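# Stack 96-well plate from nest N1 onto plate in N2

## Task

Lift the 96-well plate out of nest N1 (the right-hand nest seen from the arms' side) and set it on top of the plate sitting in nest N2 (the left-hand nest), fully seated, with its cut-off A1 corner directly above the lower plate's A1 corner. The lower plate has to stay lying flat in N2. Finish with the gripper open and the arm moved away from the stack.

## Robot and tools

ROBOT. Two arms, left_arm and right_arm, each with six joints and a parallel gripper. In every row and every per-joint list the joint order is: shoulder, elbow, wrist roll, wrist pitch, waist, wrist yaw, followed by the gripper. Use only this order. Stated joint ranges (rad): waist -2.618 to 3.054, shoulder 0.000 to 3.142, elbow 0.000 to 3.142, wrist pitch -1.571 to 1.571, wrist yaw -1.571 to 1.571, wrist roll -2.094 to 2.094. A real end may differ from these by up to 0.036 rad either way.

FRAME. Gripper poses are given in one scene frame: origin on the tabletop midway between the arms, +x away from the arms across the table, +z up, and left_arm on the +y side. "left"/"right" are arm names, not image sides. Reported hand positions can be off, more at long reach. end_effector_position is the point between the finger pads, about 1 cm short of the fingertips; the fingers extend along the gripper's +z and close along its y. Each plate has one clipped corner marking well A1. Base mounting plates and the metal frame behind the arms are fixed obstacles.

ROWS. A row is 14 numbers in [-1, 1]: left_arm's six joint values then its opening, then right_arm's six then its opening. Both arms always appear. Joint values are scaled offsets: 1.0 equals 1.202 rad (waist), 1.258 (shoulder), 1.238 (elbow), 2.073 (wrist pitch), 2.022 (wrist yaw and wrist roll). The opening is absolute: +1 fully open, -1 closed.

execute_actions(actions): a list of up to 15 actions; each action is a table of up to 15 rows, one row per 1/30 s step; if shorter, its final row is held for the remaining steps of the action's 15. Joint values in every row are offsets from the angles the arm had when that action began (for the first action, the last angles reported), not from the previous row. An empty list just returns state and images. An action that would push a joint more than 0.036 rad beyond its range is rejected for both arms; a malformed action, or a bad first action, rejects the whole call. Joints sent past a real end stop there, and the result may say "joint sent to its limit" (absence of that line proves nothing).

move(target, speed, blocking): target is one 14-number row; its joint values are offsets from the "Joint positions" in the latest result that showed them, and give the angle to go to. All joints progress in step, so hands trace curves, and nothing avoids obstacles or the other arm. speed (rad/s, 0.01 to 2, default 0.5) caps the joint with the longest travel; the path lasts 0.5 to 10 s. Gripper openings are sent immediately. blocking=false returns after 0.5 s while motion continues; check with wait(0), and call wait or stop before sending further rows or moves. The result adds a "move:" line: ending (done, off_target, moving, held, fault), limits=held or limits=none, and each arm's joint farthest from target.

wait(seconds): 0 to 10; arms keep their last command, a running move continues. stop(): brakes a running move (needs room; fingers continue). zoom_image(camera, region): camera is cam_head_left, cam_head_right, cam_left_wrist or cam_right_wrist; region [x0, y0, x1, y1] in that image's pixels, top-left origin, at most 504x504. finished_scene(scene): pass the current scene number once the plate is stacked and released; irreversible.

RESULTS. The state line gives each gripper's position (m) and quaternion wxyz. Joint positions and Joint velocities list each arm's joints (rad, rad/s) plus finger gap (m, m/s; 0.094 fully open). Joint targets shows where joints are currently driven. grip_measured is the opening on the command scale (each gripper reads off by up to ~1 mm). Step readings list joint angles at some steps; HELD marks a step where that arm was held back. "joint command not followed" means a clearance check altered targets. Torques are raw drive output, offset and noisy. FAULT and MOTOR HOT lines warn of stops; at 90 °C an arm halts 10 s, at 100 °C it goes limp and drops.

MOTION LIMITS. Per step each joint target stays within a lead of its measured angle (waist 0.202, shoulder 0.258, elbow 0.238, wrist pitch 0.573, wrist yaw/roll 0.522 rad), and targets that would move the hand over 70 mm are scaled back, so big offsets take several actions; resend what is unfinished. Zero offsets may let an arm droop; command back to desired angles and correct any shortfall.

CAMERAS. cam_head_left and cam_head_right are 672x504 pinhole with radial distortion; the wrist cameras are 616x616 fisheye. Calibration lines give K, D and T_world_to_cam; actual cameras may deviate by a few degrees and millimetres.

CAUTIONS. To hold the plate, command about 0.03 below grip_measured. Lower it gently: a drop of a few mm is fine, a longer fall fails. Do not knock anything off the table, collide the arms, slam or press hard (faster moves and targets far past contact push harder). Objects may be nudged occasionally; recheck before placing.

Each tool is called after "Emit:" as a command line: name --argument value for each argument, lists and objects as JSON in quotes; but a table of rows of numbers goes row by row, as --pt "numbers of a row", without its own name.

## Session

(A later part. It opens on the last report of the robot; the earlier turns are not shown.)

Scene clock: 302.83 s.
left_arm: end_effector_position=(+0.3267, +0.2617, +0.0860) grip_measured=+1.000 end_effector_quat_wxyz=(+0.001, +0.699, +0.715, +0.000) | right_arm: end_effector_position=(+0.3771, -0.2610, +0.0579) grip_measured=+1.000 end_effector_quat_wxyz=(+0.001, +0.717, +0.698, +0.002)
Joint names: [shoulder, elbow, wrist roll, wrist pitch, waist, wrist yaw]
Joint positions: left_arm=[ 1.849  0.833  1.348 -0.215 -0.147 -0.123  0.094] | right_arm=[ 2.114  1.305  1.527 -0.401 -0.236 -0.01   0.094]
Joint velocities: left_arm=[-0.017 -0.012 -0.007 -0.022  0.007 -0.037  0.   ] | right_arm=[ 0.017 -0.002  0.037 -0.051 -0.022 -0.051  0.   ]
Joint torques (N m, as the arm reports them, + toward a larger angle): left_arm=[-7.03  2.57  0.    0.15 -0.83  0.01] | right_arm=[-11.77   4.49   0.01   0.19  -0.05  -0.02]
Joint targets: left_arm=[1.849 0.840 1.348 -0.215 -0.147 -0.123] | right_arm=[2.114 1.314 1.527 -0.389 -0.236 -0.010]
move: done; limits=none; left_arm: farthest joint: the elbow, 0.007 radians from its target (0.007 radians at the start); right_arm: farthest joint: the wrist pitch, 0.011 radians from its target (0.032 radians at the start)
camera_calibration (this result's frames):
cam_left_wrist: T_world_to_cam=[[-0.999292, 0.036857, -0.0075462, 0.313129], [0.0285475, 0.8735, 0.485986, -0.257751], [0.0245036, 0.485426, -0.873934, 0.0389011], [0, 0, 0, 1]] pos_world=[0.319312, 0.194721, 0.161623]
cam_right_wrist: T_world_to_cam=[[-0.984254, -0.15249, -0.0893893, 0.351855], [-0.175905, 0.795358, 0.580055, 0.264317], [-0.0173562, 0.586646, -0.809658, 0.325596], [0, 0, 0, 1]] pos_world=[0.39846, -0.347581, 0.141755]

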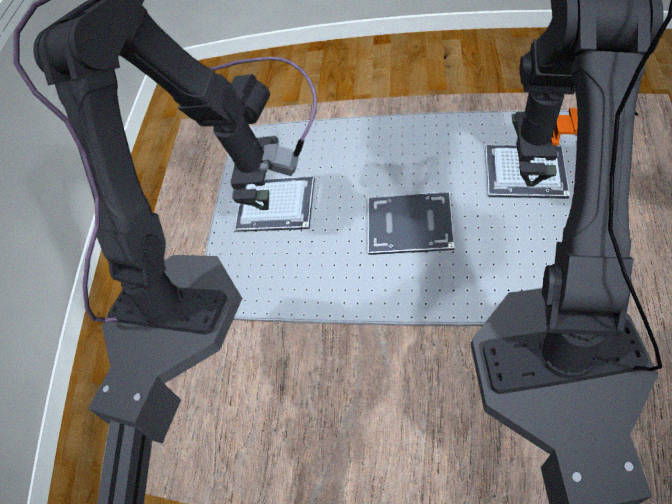

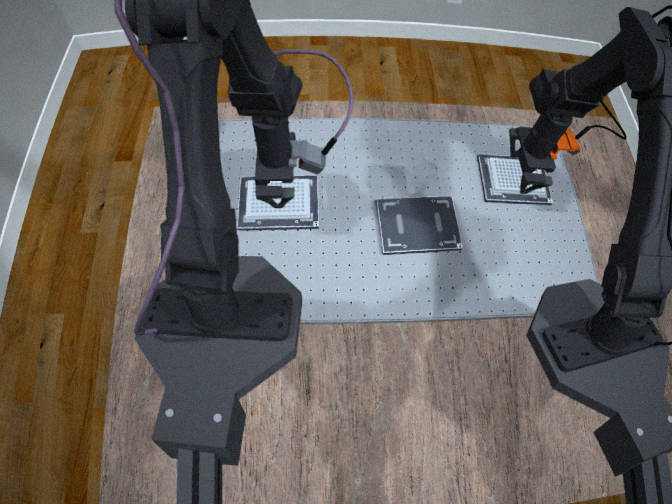

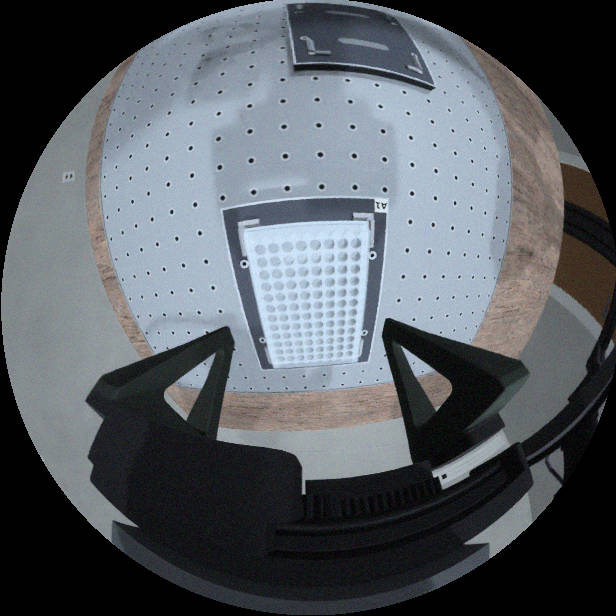

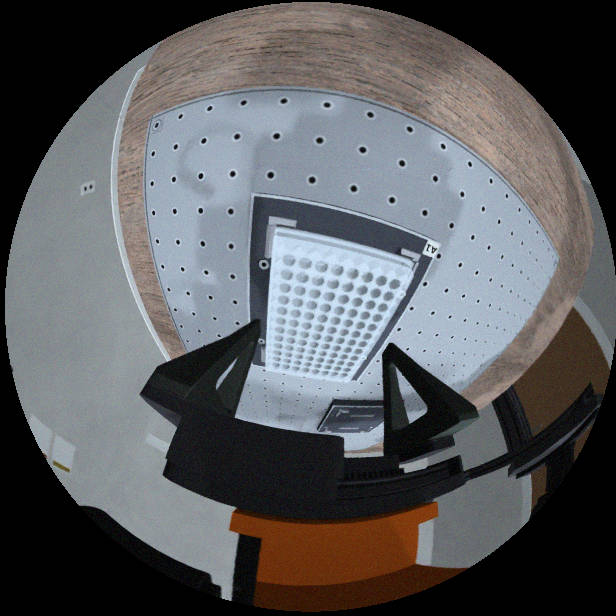

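Emit:
move --target '[0,0.006,0,0,0,0,1.0, 0.026,0.007,0,0.0256,0,0,1.0]' --speed 0.08

Scene clock: 306.93 s.
left_arm: end_effector_position=(+0.3267, +0.2617, +0.0860) grip_measured=+1.000 end_effector_quat_wxyz=(+0.001, +0.699, +0.715, +0.000) | right_arm: end_effector_position=(+0.3773, -0.2611, +0.0456) grip_measured=+1.000 end_effector_quat_wxyz=(+0.003, +0.717, +0.698, +0.004)
Joint names: [shoulder, elbow, wrist roll, wrist pitch, waist, wrist yaw]
Joint positions: left_arm=[ 1.849  0.833  1.348 -0.215 -0.147 -0.123  0.094] | right_arm=[ 2.148  1.305  1.527 -0.36  -0.236 -0.01   0.094]
Joint velocities: left_arm=[-0.002  0.002 -0.037 -0.007 -0.017  0.022  0.   ] | right_arm=[ 0.007 -0.002 -0.007 -0.037 -0.017  0.007  0.   ]
Joint torques (N m, as the arm reports them, + toward a larger angle): left_arm=[-7.03  2.57  0.    0.14 -0.84  0.01] | right_arm=[-12.     4.4    0.01   0.2   -0.06  -0.03]
Joint targets: left_arm=[1.849 0.840 1.348 -0.215 -0.147 -0.123] | right_arm=[2.146 1.314 1.527 -0.348 -0.236 -0.010]
move: done; limits=none; left_arm: farthest joint: the elbow, 0.007 radians from its target (0.007 radians at the start); right_arm: farthest joint: the wrist pitch, 0.012 radians from its target (0.053 radians at the start)
camera_calibration (this result's frames):
cam_left_wrist: T_world_to_cam=[[-0.999292, 0.036857, -0.0075462, 0.313129], [0.0285475, 0.8735, 0.485986, -0.257751], [0.0245036, 0.485426, -0.873934, 0.0389011], [0, 0, 0, 1]] pos_world=[0.319312, 0.194721, 0.161623]
cam_right_wrist: T_world_to_cam=[[-0.983611, -0.152586, -0.0960549, 0.350967], [-0.179914, 0.795628, 0.578452, 0.273211], [-0.0118399, 0.586253, -0.810041, 0.313559], [0, 0, 0, 1]] pos_world=[0.398082, -0.347647, 0.129669]

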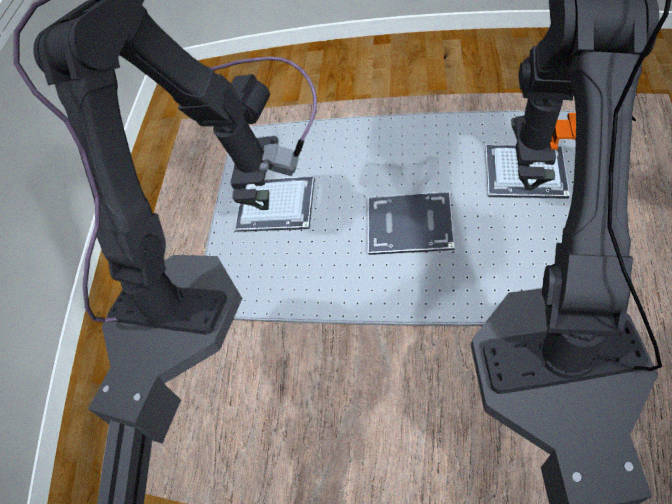

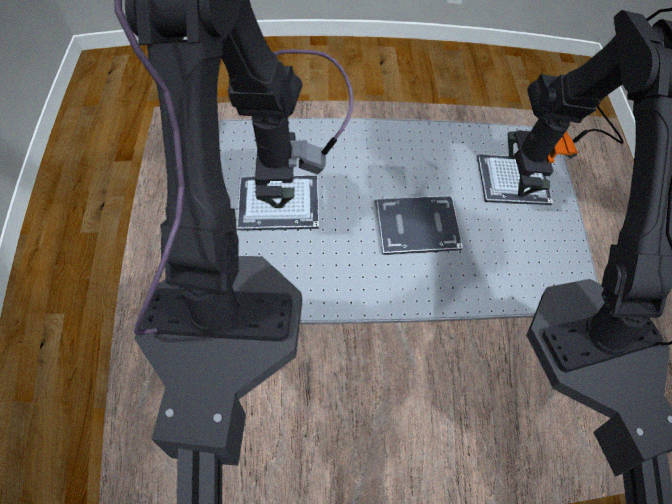

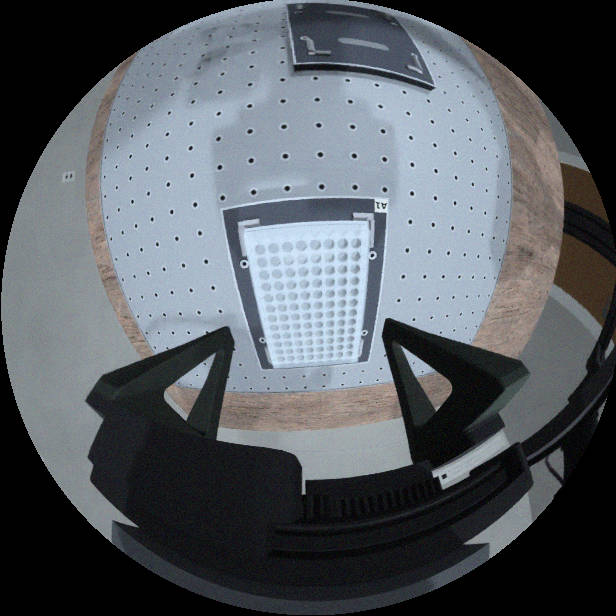

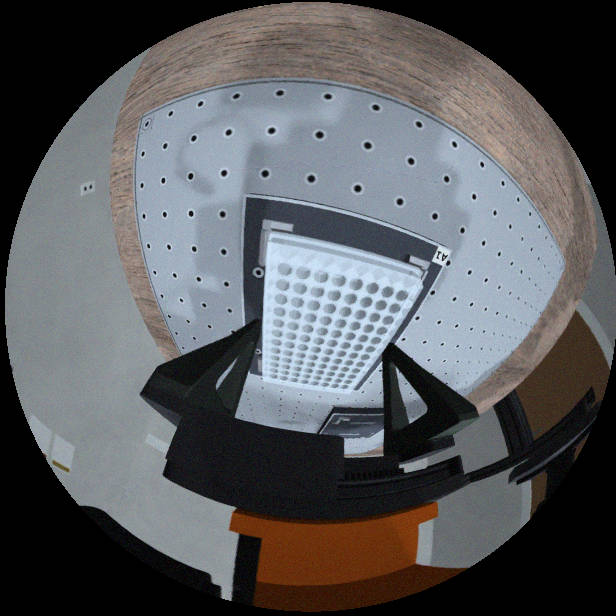

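Emit:
execute_actions --actions '[[[0,0.006,0,0,0,0,1.0, 0,0.007,0,0,0,0,0.71]],[[0,0.006,0,0,0,0,1.0, 0,0.007,0,0,0,0,0.71]]]'

Scene clock: 310.27 s.
left_arm: end_effector_position=(+0.3267, +0.2617, +0.0860) grip_measured=+1.000 end_effector_quat_wxyz=(+0.001, +0.699, +0.715, +0.000) | right_arm: end_effector_position=(+0.3785, -0.2611, +0.0454) grip_measured=+0.729 end_effector_quat_wxyz=(+0.005, +0.716, +0.698, +0.006)
Joint names: [shoulder, elbow, wrist roll, wrist pitch, waist, wrist yaw]
Joint positions: left_arm=[ 1.849  0.833  1.348 -0.215 -0.147 -0.123  0.094] | right_arm=[ 2.149  1.305  1.527 -0.354 -0.236 -0.01   0.081]
Joint velocities: left_arm=[-0.007  0.012 -0.022 -0.022 -0.012 -0.022  0.   ] | right_arm=[-0.007  0.007 -0.037 -0.007  0.012  0.037 -0.001]
Joint torques (N m, as the arm reports them, + toward a larger angle): left_arm=[-7.04  2.58  0.    0.14 -0.83  0.01] | right_arm=[-11.85   4.39   0.     0.11  -0.06  -0.03]
Joint targets: left_arm=[1.849 0.840 1.348 -0.215 -0.147 -0.123] | right_arm=[2.149 1.314 1.527 -0.354 -0.236 -0.010]
Step readings (joint positions; steps 1 to 15: 1st action; 16 to 30: 2nd action):
0: left_arm=[1.849 0.833 1.348 -0.215 -0.147 -0.123] | right_arm=[2.148 1.305 1.527 -0.359 -0.236 -0.010]
1: left_arm=[1.849 0.833 1.348 -0.215 -0.147 -0.123] | right_arm=[2.148 1.305 1.527 -0.359 -0.236 -0.010]
2: left_arm=[1.849 0.833 1.348 -0.215 -0.147 -0.123] | right_arm=[2.148 1.305 1.527 -0.352 -0.236 -0.010]
4: left_arm=[1.849 0.833 1.348 -0.215 -0.147 -0.123] | right_arm=[2.149 1.305 1.527 -0.354 -0.236 -0.010]
8: left_arm=[1.849 0.833 1.348 -0.215 -0.147 -0.123] | right_arm=[2.149 1.305 1.527 -0.354 -0.236 -0.010]
15: left_arm=[1.849 0.833 1.348 -0.215 -0.147 -0.123] | right_arm=[2.149 1.305 1.527 -0.354 -0.236 -0.010]
16: left_arm=[1.849 0.833 1.348 -0.215 -0.147 -0.123] | right_arm=[2.149 1.305 1.527 -0.354 -0.236 -0.010]
17: left_arm=[1.849 0.833 1.348 -0.215 -0.147 -0.123] | right_arm=[2.149 1.305 1.527 -0.354 -0.236 -0.010]
19: left_arm=[1.849 0.833 1.348 -0.215 -0.147 -0.123] | right_arm=[2.149 1.305 1.527 -0.354 -0.236 -0.010]
23: left_arm=[1.849 0.833 1.348 -0.215 -0.147 -0.123] | right_arm=[2.149 1.305 1.527 -0.354 -0.236 -0.010]
30: Joint positions above
camera_calibration (this result's frames):
cam_left_wrist: T_world_to_cam=[[-0.999292, 0.036857, -0.0075462, 0.313129], [0.0285475, 0.8735, 0.485986, -0.257751], [0.0245036, 0.485426, -0.873934, 0.0389011], [0, 0, 0, 1]] pos_world=[0.319312, 0.194721, 0.161623]
cam_right_wrist: T_world_to_cam=[[-0.983115, -0.152625, -0.100951, 0.352141], [-0.182822, 0.795603, 0.577575, 0.274724], [-0.00783586, 0.586278, -0.810072, 0.311868], [0, 0, 0, 1]] pos_world=[0.398864, -0.347667, 0.129511]

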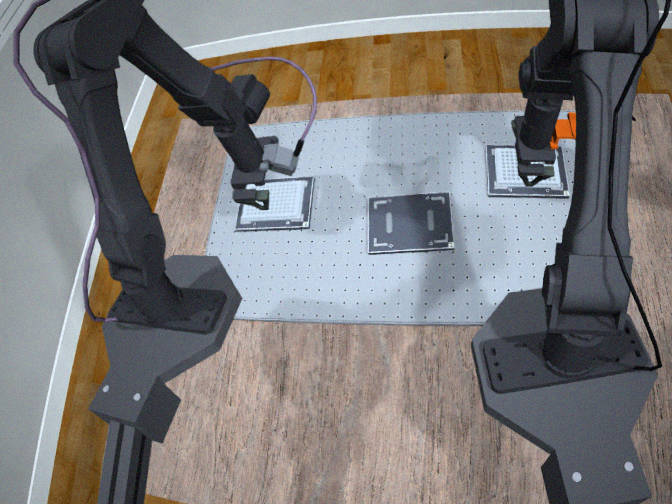

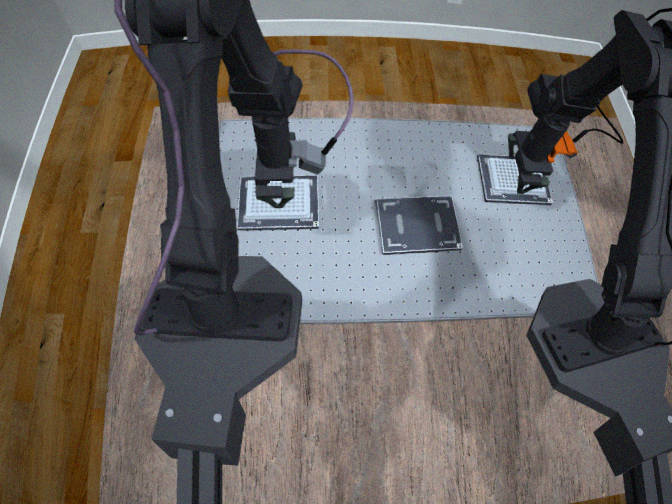

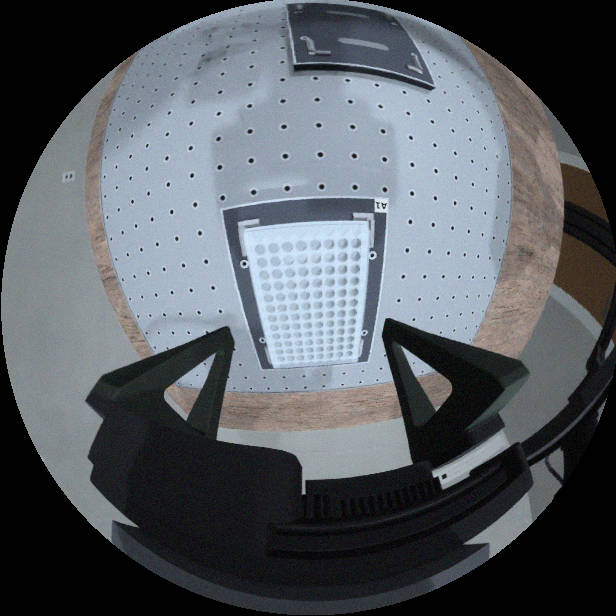

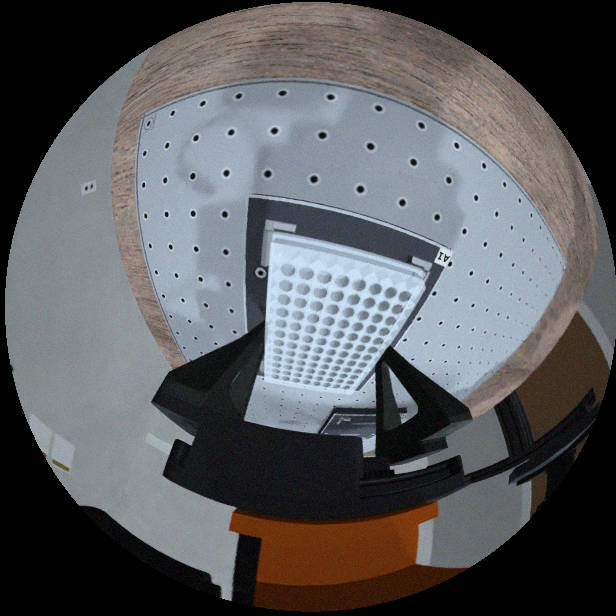

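Emit:
move --target '[0,0.006,0,0,0,0,1.0, -0.106,0.007,0,-0.059,0,0,0.70]' --speed 0.12

Scene clock: 337.60 s.
left_arm: end_effector_position=(+0.3267, +0.2617, +0.0860) grip_measured=+1.000 end_effector_quat_wxyz=(+0.001, +0.699, +0.715, +0.000) | right_arm: end_effector_position=(+0.3815, -0.2610, +0.0832) grip_measured=+0.729 end_effector_quat_wxyz=(+0.004, +0.716, +0.698, +0.005)
Joint names: [shoulder, elbow, wrist roll, wrist pitch, waist, wrist yaw]
Joint positions: left_arm=[ 1.849  0.833  1.348 -0.215 -0.147 -0.123  0.094] | right_arm=[ 2.043  1.305  1.527 -0.461 -0.236 -0.01   0.081]
Joint velocities: left_arm=[ 0.002 -0.032 -0.022  0.022  0.002  0.037  0.   ] | right_arm=[-0.002 -0.007  0.037  0.007  0.007 -0.007 -0.   ]
Joint torques (N m, as the arm reports them, + toward a larger angle): left_arm=[-7.03  2.58  0.    0.14 -0.84  0.01] | right_arm=[-14.28   4.83   0.02  -0.06  -0.07  -0.03]
Joint targets: left_arm=[1.849 0.840 1.348 -0.215 -0.147 -0.123] | right_arm=[2.016 1.314 1.527 -0.476 -0.236 -0.010]
move: off_target (right_arm); limits=none; left_arm: farthest joint: the elbow, 0.007 radians from its target (0.007 radians at the start); right_arm: farthest joint: the shoulder, 0.028 radians from its target (0.133 radians at the start)
camera_calibration (this result's frames):
cam_left_wrist: T_world_to_cam=[[-0.999292, 0.036857, -0.0075462, 0.313129], [0.0285475, 0.8735, 0.485986, -0.257751], [0.0245036, 0.485426, -0.873934, 0.0389011], [0, 0, 0, 1]] pos_world=[0.319312, 0.194721, 0.161623]
cam_right_wrist: T_world_to_cam=[[-0.983269, -0.152603, -0.0994704, 0.358804], [-0.181934, 0.795543, 0.577938, 0.252993], [-0.009062, 0.586365, -0.809996, 0.342934], [0, 0, 0, 1]] pos_world=[0.401936, -0.347596, 0.167251]

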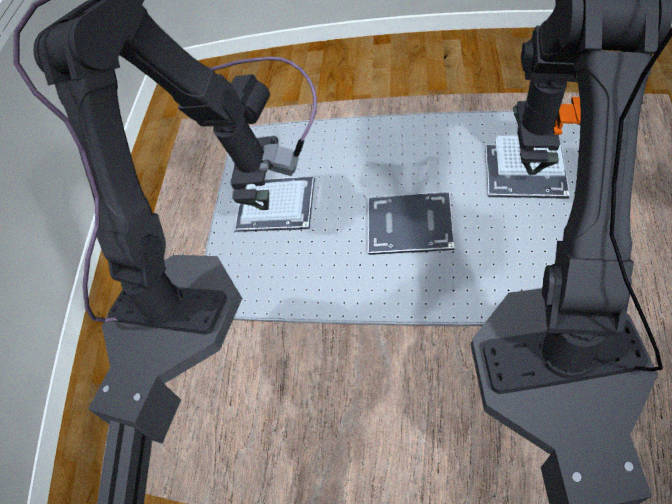

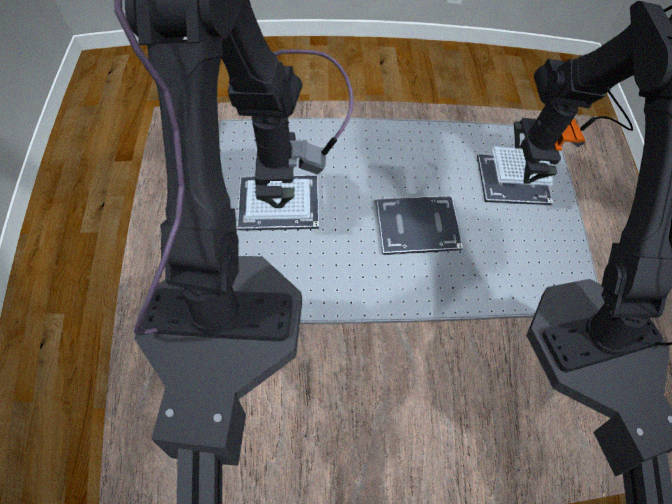

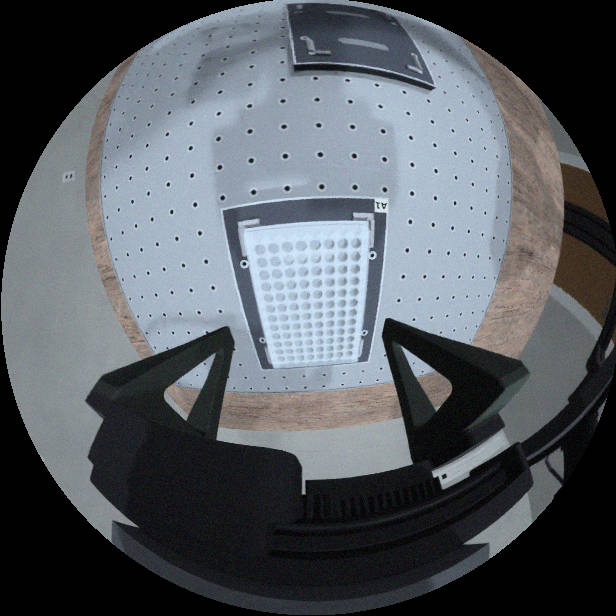

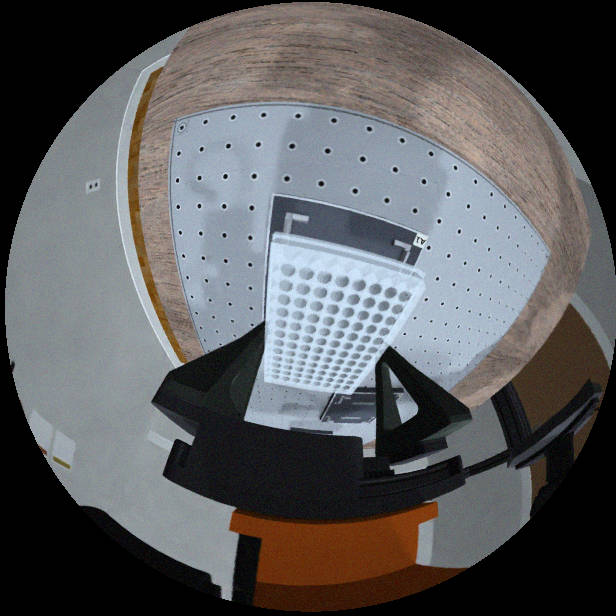

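Emit:
zoom_image --camera "cam_right_wrist" --region '[260, 215, 440, 315]'

Region (260, 215, 440, 315) of cam_right_wrist's 616x616 image, scaled by 2.800, with more detail than that image has.

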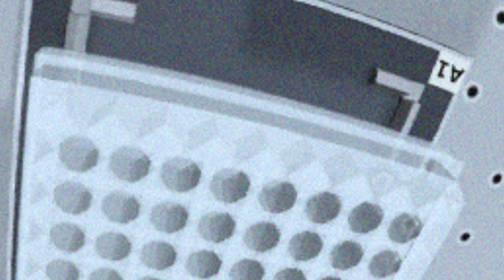

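Emit:
move --target '[0,0.006,0,0,0,0,1.0, 0.307,0.574,0.237,-0.187,0.515,0.111,0.70]' --speed 0.35

Scene clock: 350.07 s.
left_arm: end_effector_position=(+0.3267, +0.2617, +0.0860) grip_measured=+1.000 end_effector_quat_wxyz=(+0.001, +0.699, +0.715, +0.000) | right_arm: end_effector_position=(+0.4063, +0.0175, +0.0784) grip_measured=+0.729 end_effector_quat_wxyz=(-0.002, +0.675, +0.737, -0.007)
Joint names: [shoulder, elbow, wrist roll, wrist pitch, waist, wrist yaw]
Joint positions: left_arm=[ 1.849  0.833  1.348 -0.215 -0.147 -0.123  0.094] | right_arm=[ 2.437  1.982  2.001 -0.829  0.381  0.199  0.081]
Joint velocities: left_arm=[ 0.007 -0.022  0.066 -0.022 -0.007 -0.051  0.   ] | right_arm=[-0.007 -0.017  0.051 -0.022 -0.007 -0.022 -0.001]
Joint torques (N m, as the arm reports them, + toward a larger angle): left_arm=[-7.04  2.57  0.    0.15 -0.83  0.01] | right_arm=[-15.07   7.86   0.03  -0.12   2.72   0.17]
Joint targets: left_arm=[1.849 0.840 1.348 -0.215 -0.147 -0.123] | right_arm=[2.430 2.016 2.006 -0.849 0.383 0.214]
move: off_target (right_arm); limits=none; left_arm: farthest joint: the elbow, 0.007 radians from its target (0.007 radians at the start); right_arm: farthest joint: the elbow, 0.034 radians from its target (0.711 radians at the start)
camera_calibration (this result's frames):
cam_left_wrist: T_world_to_cam=[[-0.999292, 0.036857, -0.0075462, 0.313129], [0.0285475, 0.8735, 0.485986, -0.257751], [0.0245036, 0.485426, -0.873934, 0.0389011], [0, 0, 0, 1]] pos_world=[0.319312, 0.194721, 0.161623]
cam_right_wrist: T_world_to_cam=[[-0.961606, -0.264626, -0.0727062, 0.416288], [-0.257055, 0.775751, 0.576311, 0.0697126], [-0.096105, 0.572873, -0.81399, 0.211889], [0, 0, 0, 1]] pos_world=[0.438589, -0.0653044, 0.162566]

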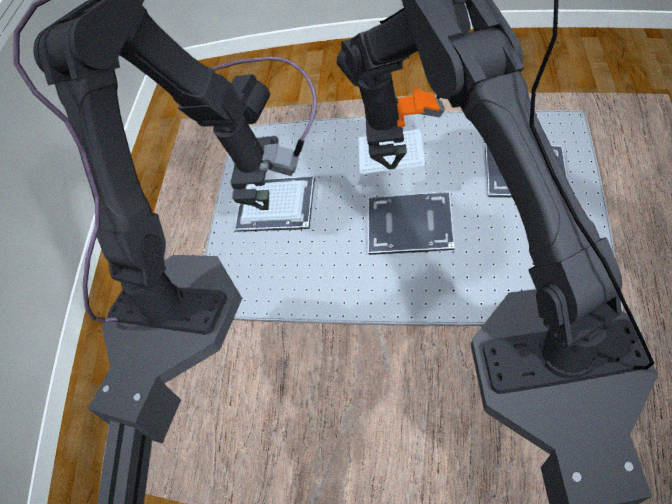

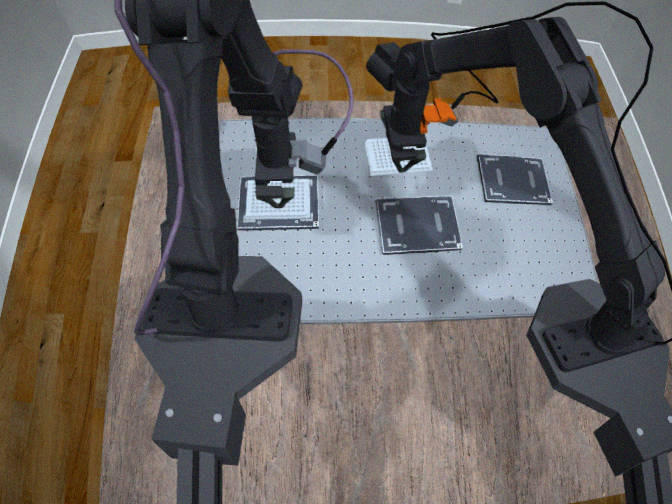

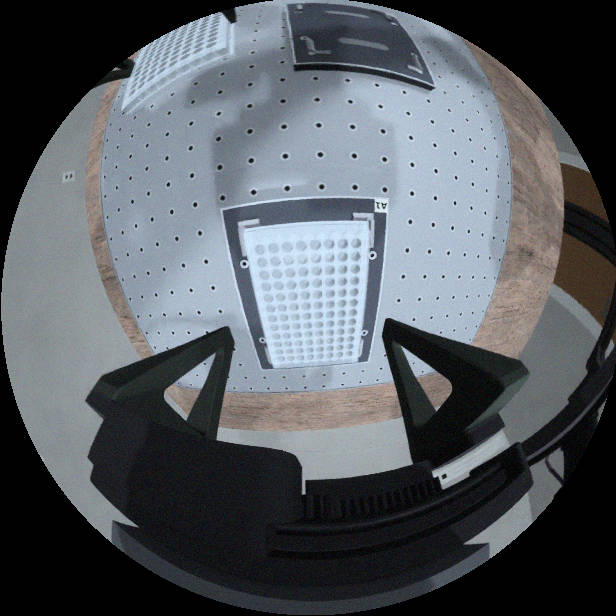

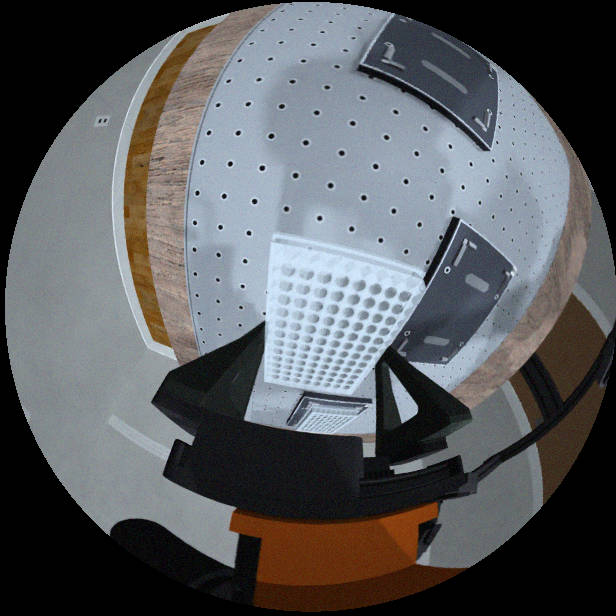

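Emit:
move --target '[0,0.006,0,0,0,0,1.0, 0.081,0.048,0,0.046,0,0,0.70]' --speed 0.12

Scene clock: 372.50 s.
left_arm: end_effector_position=(+0.3267, +0.2617, +0.0860) grip_measured=+1.000 end_effector_quat_wxyz=(+0.001, +0.699, +0.715, +0.000) | right_arm: end_effector_position=(+0.4039, +0.0260, +0.0372) grip_measured=+0.729 end_effector_quat_wxyz=(-0.001, +0.677, +0.736, -0.001)
Joint names: [shoulder, elbow, wrist roll, wrist pitch, waist, wrist yaw]
Joint positions: left_arm=[ 1.849  0.833  1.348 -0.215 -0.147 -0.123  0.094] | right_arm=[ 2.541  2.01   2.001 -0.743  0.381  0.197  0.081]
Joint velocities: left_arm=[ 0.002  0.017 -0.051 -0.037 -0.002  0.051  0.   ] | right_arm=[-0.012  0.002  0.037  0.037 -0.022 -0.022 -0.001]
Joint torques (N m, as the arm reports them, + toward a larger angle): left_arm=[-7.04  2.57  0.    0.14 -0.83  0.01] | right_arm=[-14.68   7.44   0.     0.13   2.45  -0.01]
Joint targets: left_arm=[1.849 0.840 1.348 -0.215 -0.147 -0.123] | right_arm=[2.538 2.041 2.001 -0.734 0.381 0.199]
move: off_target (right_arm); limits=none; left_arm: farthest joint: the elbow, 0.007 radians from its target (0.007 radians at the start); right_arm: farthest joint: the elbow, 0.031 radians from its target (0.060 radians at the start)
camera_calibration (this result's frames):
cam_left_wrist: T_world_to_cam=[[-0.999292, 0.036857, -0.0075462, 0.313129], [0.0285475, 0.8735, 0.485986, -0.257751], [0.0245036, 0.485426, -0.873934, 0.0389011], [0, 0, 0, 1]] pos_world=[0.319312, 0.194721, 0.161623]
cam_right_wrist: T_world_to_cam=[[-0.961729, -0.261331, -0.0823616, 0.413546], [-0.259553, 0.77256, 0.579468, 0.0872142], [-0.0878039, 0.578669, -0.810823, 0.169618], [0, 0, 0, 1]] pos_world=[0.435249, -0.0574581, 0.121052]

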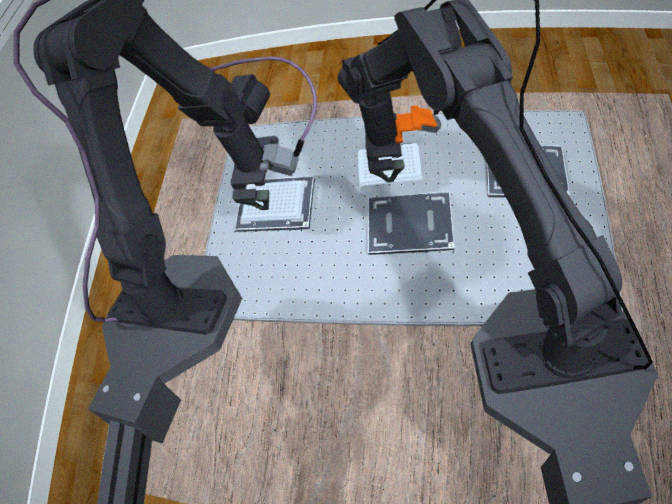

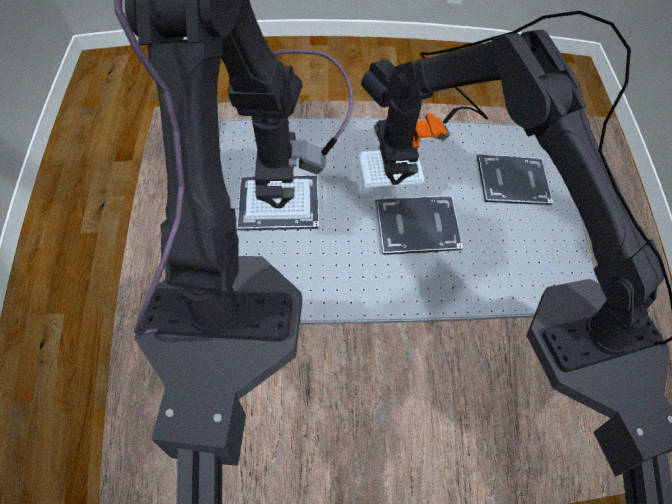

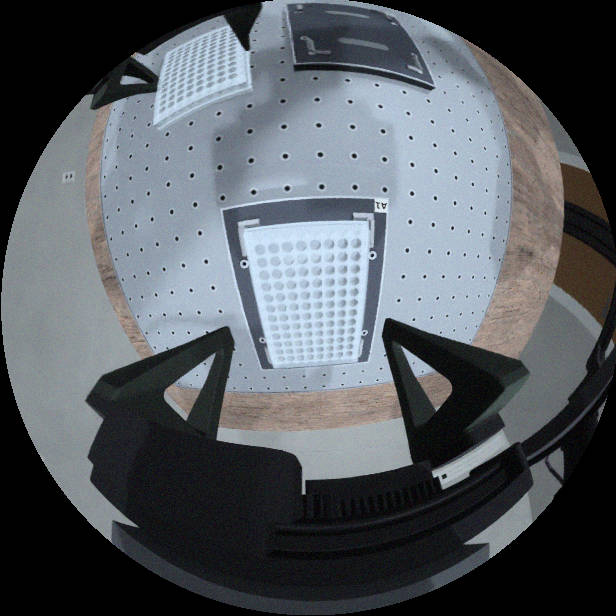

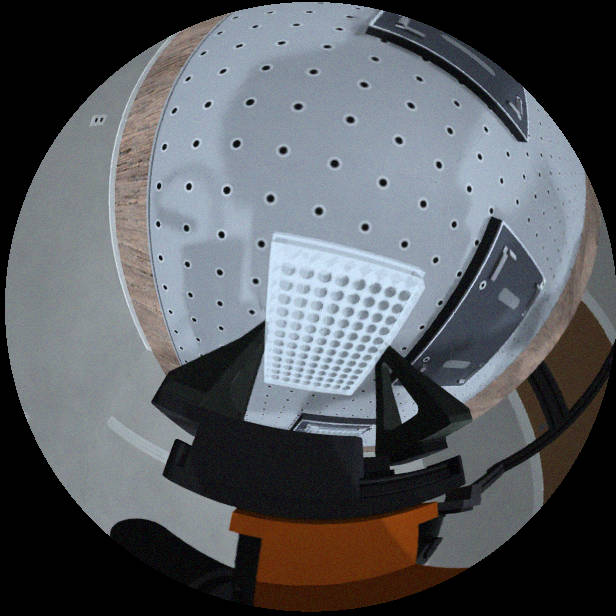

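Emit:
move --target '[0,0.006,0,0,0,0,1.0, 0.0095,0.016,0,0.010,0,0,0.70]' --speed 0.03

Scene clock: 376.07 s.
left_arm: end_effector_position=(+0.3267, +0.2617, +0.0860) grip_measured=+1.000 end_effector_quat_wxyz=(+0.001, +0.699, +0.715, +0.000) | right_arm: end_effector_position=(+0.4039, +0.0262, +0.0365) grip_measured=+0.729 end_effector_quat_wxyz=(-0.001, +0.677, +0.736, -0.001)
Joint names: [shoulder, elbow, wrist roll, wrist pitch, waist, wrist yaw]
Joint positions: left_arm=[ 1.849  0.833  1.348 -0.215 -0.147 -0.123  0.094] | right_arm=[ 2.542  2.01   2.001 -0.741  0.381  0.197  0.081]
Joint velocities: left_arm=[ 0.012 -0.007 -0.051  0.022  0.002  0.007  0.   ] | right_arm=[ 0.007  0.012  0.007 -0.022 -0.012 -0.007  0.001]
Joint torques (N m, as the arm reports them, + toward a larger angle): left_arm=[-7.03  2.57  0.    0.14 -0.83  0.01] | right_arm=[-13.56   6.56   0.01   0.22   2.57  -0.02]
Joint targets: left_arm=[1.849 0.840 1.348 -0.215 -0.147 -0.123] | right_arm=[2.553 2.030 2.001 -0.722 0.381 0.197]
move: done; limits=none; left_arm: farthest joint: the elbow, 0.007 radians from its target (0.007 radians at the start); right_arm: farthest joint: the elbow, 0.019 radians from its target (0.019 radians at the start)
camera_calibration (this result's frames):
cam_left_wrist: T_world_to_cam=[[-0.999292, 0.036857, -0.0075462, 0.313129], [0.0285475, 0.8735, 0.485986, -0.257751], [0.0245036, 0.485426, -0.873934, 0.0389011], [0, 0, 0, 1]] pos_world=[0.319312, 0.194721, 0.161623]
cam_right_wrist: T_world_to_cam=[[-0.961714, -0.261157, -0.083084, 0.413559], [-0.259815, 0.772385, 0.579584, 0.0875959], [-0.0871891, 0.57898, -0.810666, 0.1687], [0, 0, 0, 1]] pos_world=[0.435193, -0.0573283, 0.120351]

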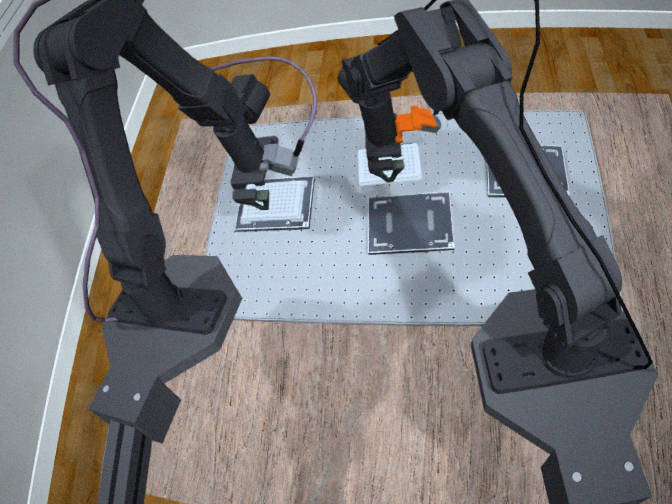

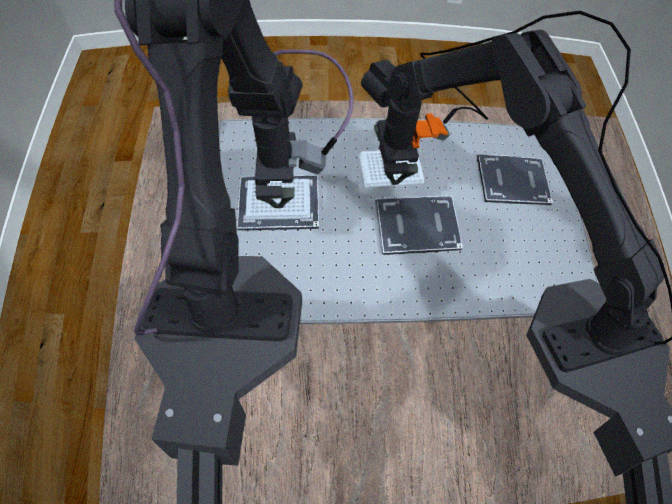

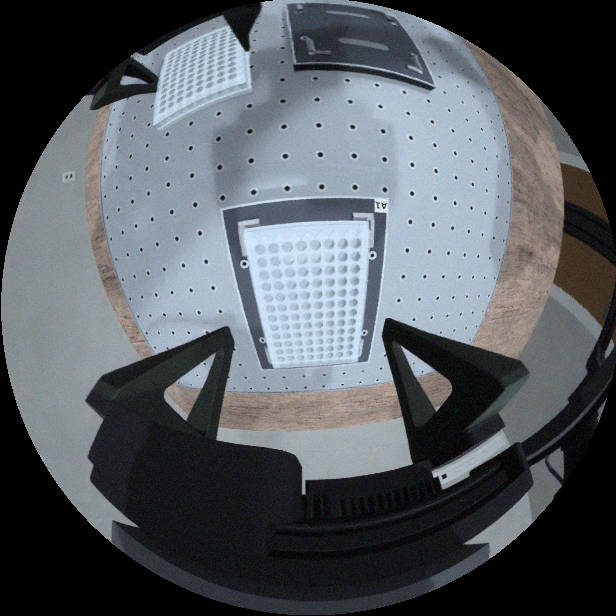

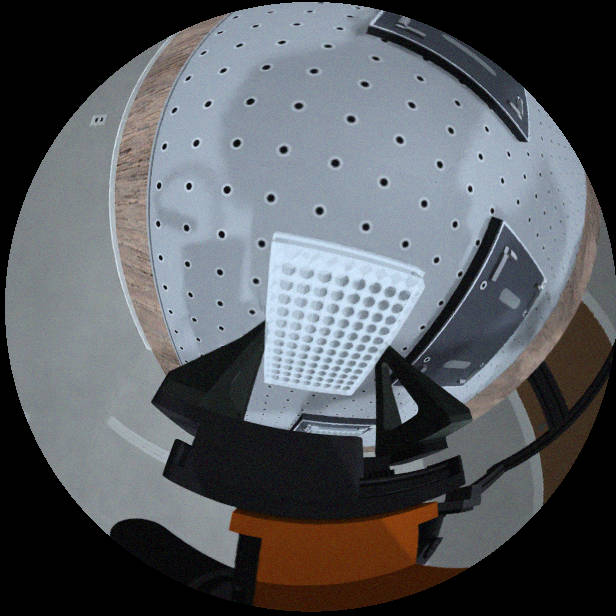

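Emit:
zoom_image --camera "cam_left_wrist" --region '[90, 5, 290, 145]'

Emit:
zoom_image --camera "cam_head_right" --region '[345, 130, 465, 210]'

Region (90, 5, 290, 145) of cam_left_wrist's 616x616 image, scaled by 2.520, with more detail than that image has; it fills the top 353 rows of this view, and the rest is white.

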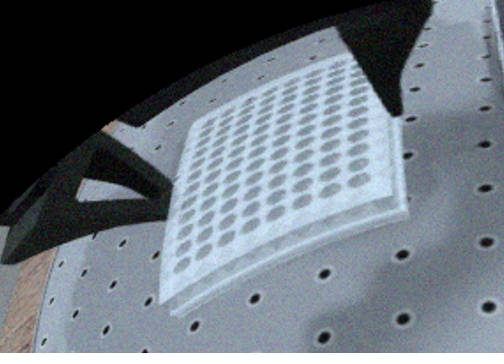

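Region (345, 130, 465, 210) of cam_head_right's 672x504 image, scaled by 4.200, with more detail than that image has.

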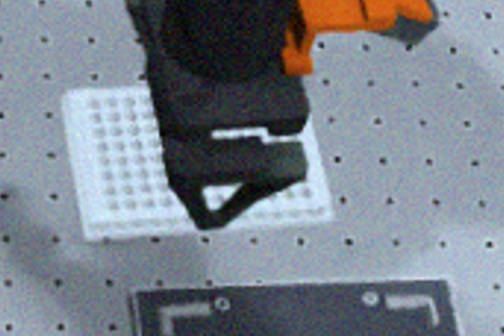

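Emit:
execute_actions --actions '[[[0,0.006,0,0,0,0,1.0, 0,0.016,0,0,0,0,0.70]],[[0,0.006,0,0,0,0,1.0, 0,0.016,0,0,0,0,0.76],[0,0.006,0,0,0,0,1.0, 0,0.016,0,0,0,0,0.76],[0,0.006,0,0,0,0,1.0, 0,0.016,0,0,0,0,0.78],[0,0.006,0,0,0,0,1.0, 0,0.016,0,0,0,0,0.78],[0,0.006,0,0,0,0,1.0, 0,0.016,0,0,0,0,0.80],[0,0.006,0,0,0,0,1.0, 0,0.016,0,0,0,0,0.80],[0,0.006,0,0,0,0,1.0, 0,0.016,0,0,0,0,0.85],[0,0.006,0,0,0,0,1.0, 0,0.016,0,0,0,0,0.85],[0,0.006,0,0,0,0,1.0, 0,0.016,0,0,0,0,0.95]]]'

Scene clock: 389.30 s.
left_arm: end_effector_position=(+0.3267, +0.2617, +0.0860) grip_measured=+1.000 end_effector_quat_wxyz=(+0.001, +0.699, +0.715, +0.000) | right_arm: end_effector_position=(+0.4026, +0.0259, +0.0342) grip_measured=+0.948 end_effector_quat_wxyz=(-0.001, +0.676, +0.737, -0.003)
Joint names: [shoulder, elbow, wrist roll, wrist pitch, waist, wrist yaw]
Joint positions: left_arm=[ 1.849  0.833  1.348 -0.215 -0.147 -0.123  0.094] | right_arm=[ 2.547  2.01   2.001 -0.74   0.381  0.197  0.092]
Joint velocities: left_arm=[ 0.012  0.017  0.037 -0.037 -0.032  0.022  0.   ] | right_arm=[ 0.007 -0.002  0.022  0.007  0.022 -0.051 -0.   ]
Joint torques (N m, as the arm reports them, + toward a larger angle): left_arm=[-7.03  2.57  0.    0.14 -0.84  0.01] | right_arm=[-14.96   6.59   0.01   0.04   2.64  -0.05]
Joint targets: left_arm=[1.849 0.840 1.348 -0.215 -0.147 -0.123] | right_arm=[2.542 2.030 2.001 -0.741 0.381 0.197]
Step readings (joint positions; steps 1 to 15: 1st action; 16 to 30: 2nd action):
0: left_arm=[1.849 0.833 1.348 -0.215 -0.147 -0.123] | right_arm=[2.542 2.010 2.001 -0.741 0.381 0.197]
1: left_arm=[1.849 0.833 1.348 -0.215 -0.147 -0.123] | right_arm=[2.542 2.010 2.001 -0.741 0.381 0.197]
2: left_arm=[1.849 0.833 1.348 -0.215 -0.147 -0.123] | right_arm=[2.542 2.010 2.001 -0.741 0.381 0.197]
4: left_arm=[1.849 0.833 1.348 -0.215 -0.147 -0.123] | right_arm=[2.542 2.010 2.001 -0.741 0.381 0.197]
8: left_arm=[1.849 0.833 1.348 -0.215 -0.147 -0.123] | right_arm=[2.542 2.010 2.001 -0.741 0.381 0.197]
15: left_arm=[1.849 0.833 1.348 -0.215 -0.147 -0.123] | right_arm=[2.542 2.010 2.001 -0.741 0.381 0.197]
16: left_arm=[1.849 0.833 1.348 -0.215 -0.147 -0.123] | right_arm=[2.542 2.010 2.001 -0.741 0.381 0.197]
17: left_arm=[1.849 0.833 1.348 -0.215 -0.147 -0.123] | right_arm=[2.542 2.010 2.001 -0.740 0.381 0.197]
19: left_arm=[1.849 0.833 1.348 -0.215 -0.147 -0.123] | right_arm=[2.542 2.010 2.001 -0.740 0.381 0.197]
23: left_arm=[1.849 0.833 1.348 -0.215 -0.147 -0.123] | right_arm=[2.542 2.010 2.001 -0.740 0.381 0.197]
30: Joint positions above
camera_calibration (this result's frames):
cam_left_wrist: T_world_to_cam=[[-0.999292, 0.036857, -0.0075462, 0.313129], [0.0285475, 0.8735, 0.485986, -0.257751], [0.0245036, 0.485426, -0.873934, 0.0389011], [0, 0, 0, 1]] pos_world=[0.319312, 0.194721, 0.161623]
cam_right_wrist: T_world_to_cam=[[-0.961783, -0.262027, -0.079471, 0.411978], [-0.258508, 0.773258, 0.579005, 0.0881987], [-0.0902632, 0.577421, -0.811442, 0.168207], [0, 0, 0, 1]] pos_world=[0.434216, -0.0573772, 0.118163]

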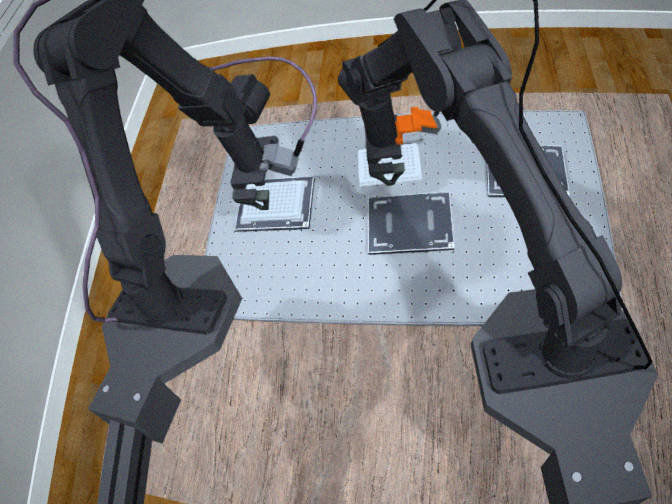

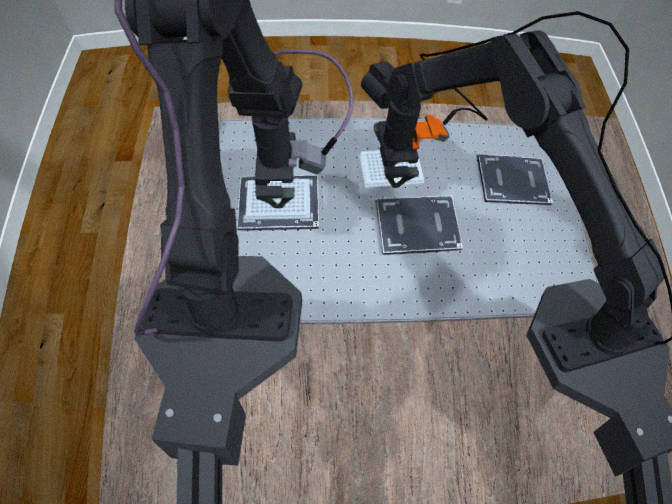

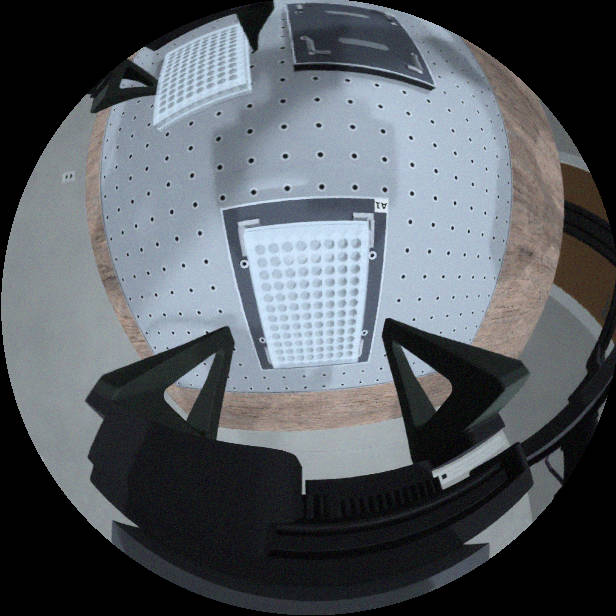

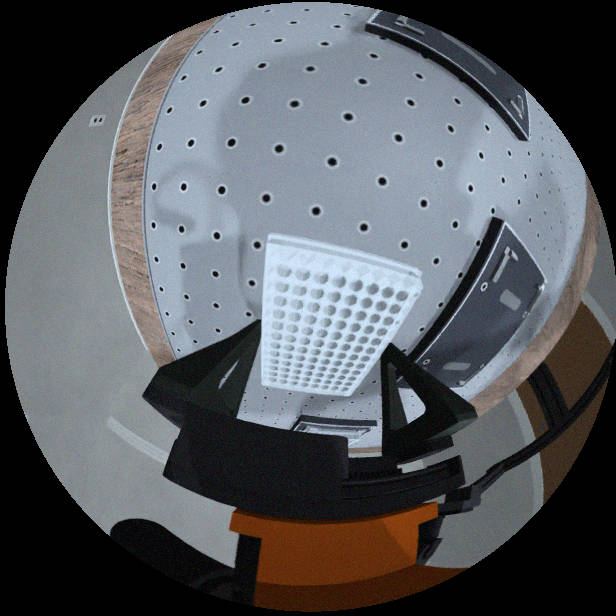

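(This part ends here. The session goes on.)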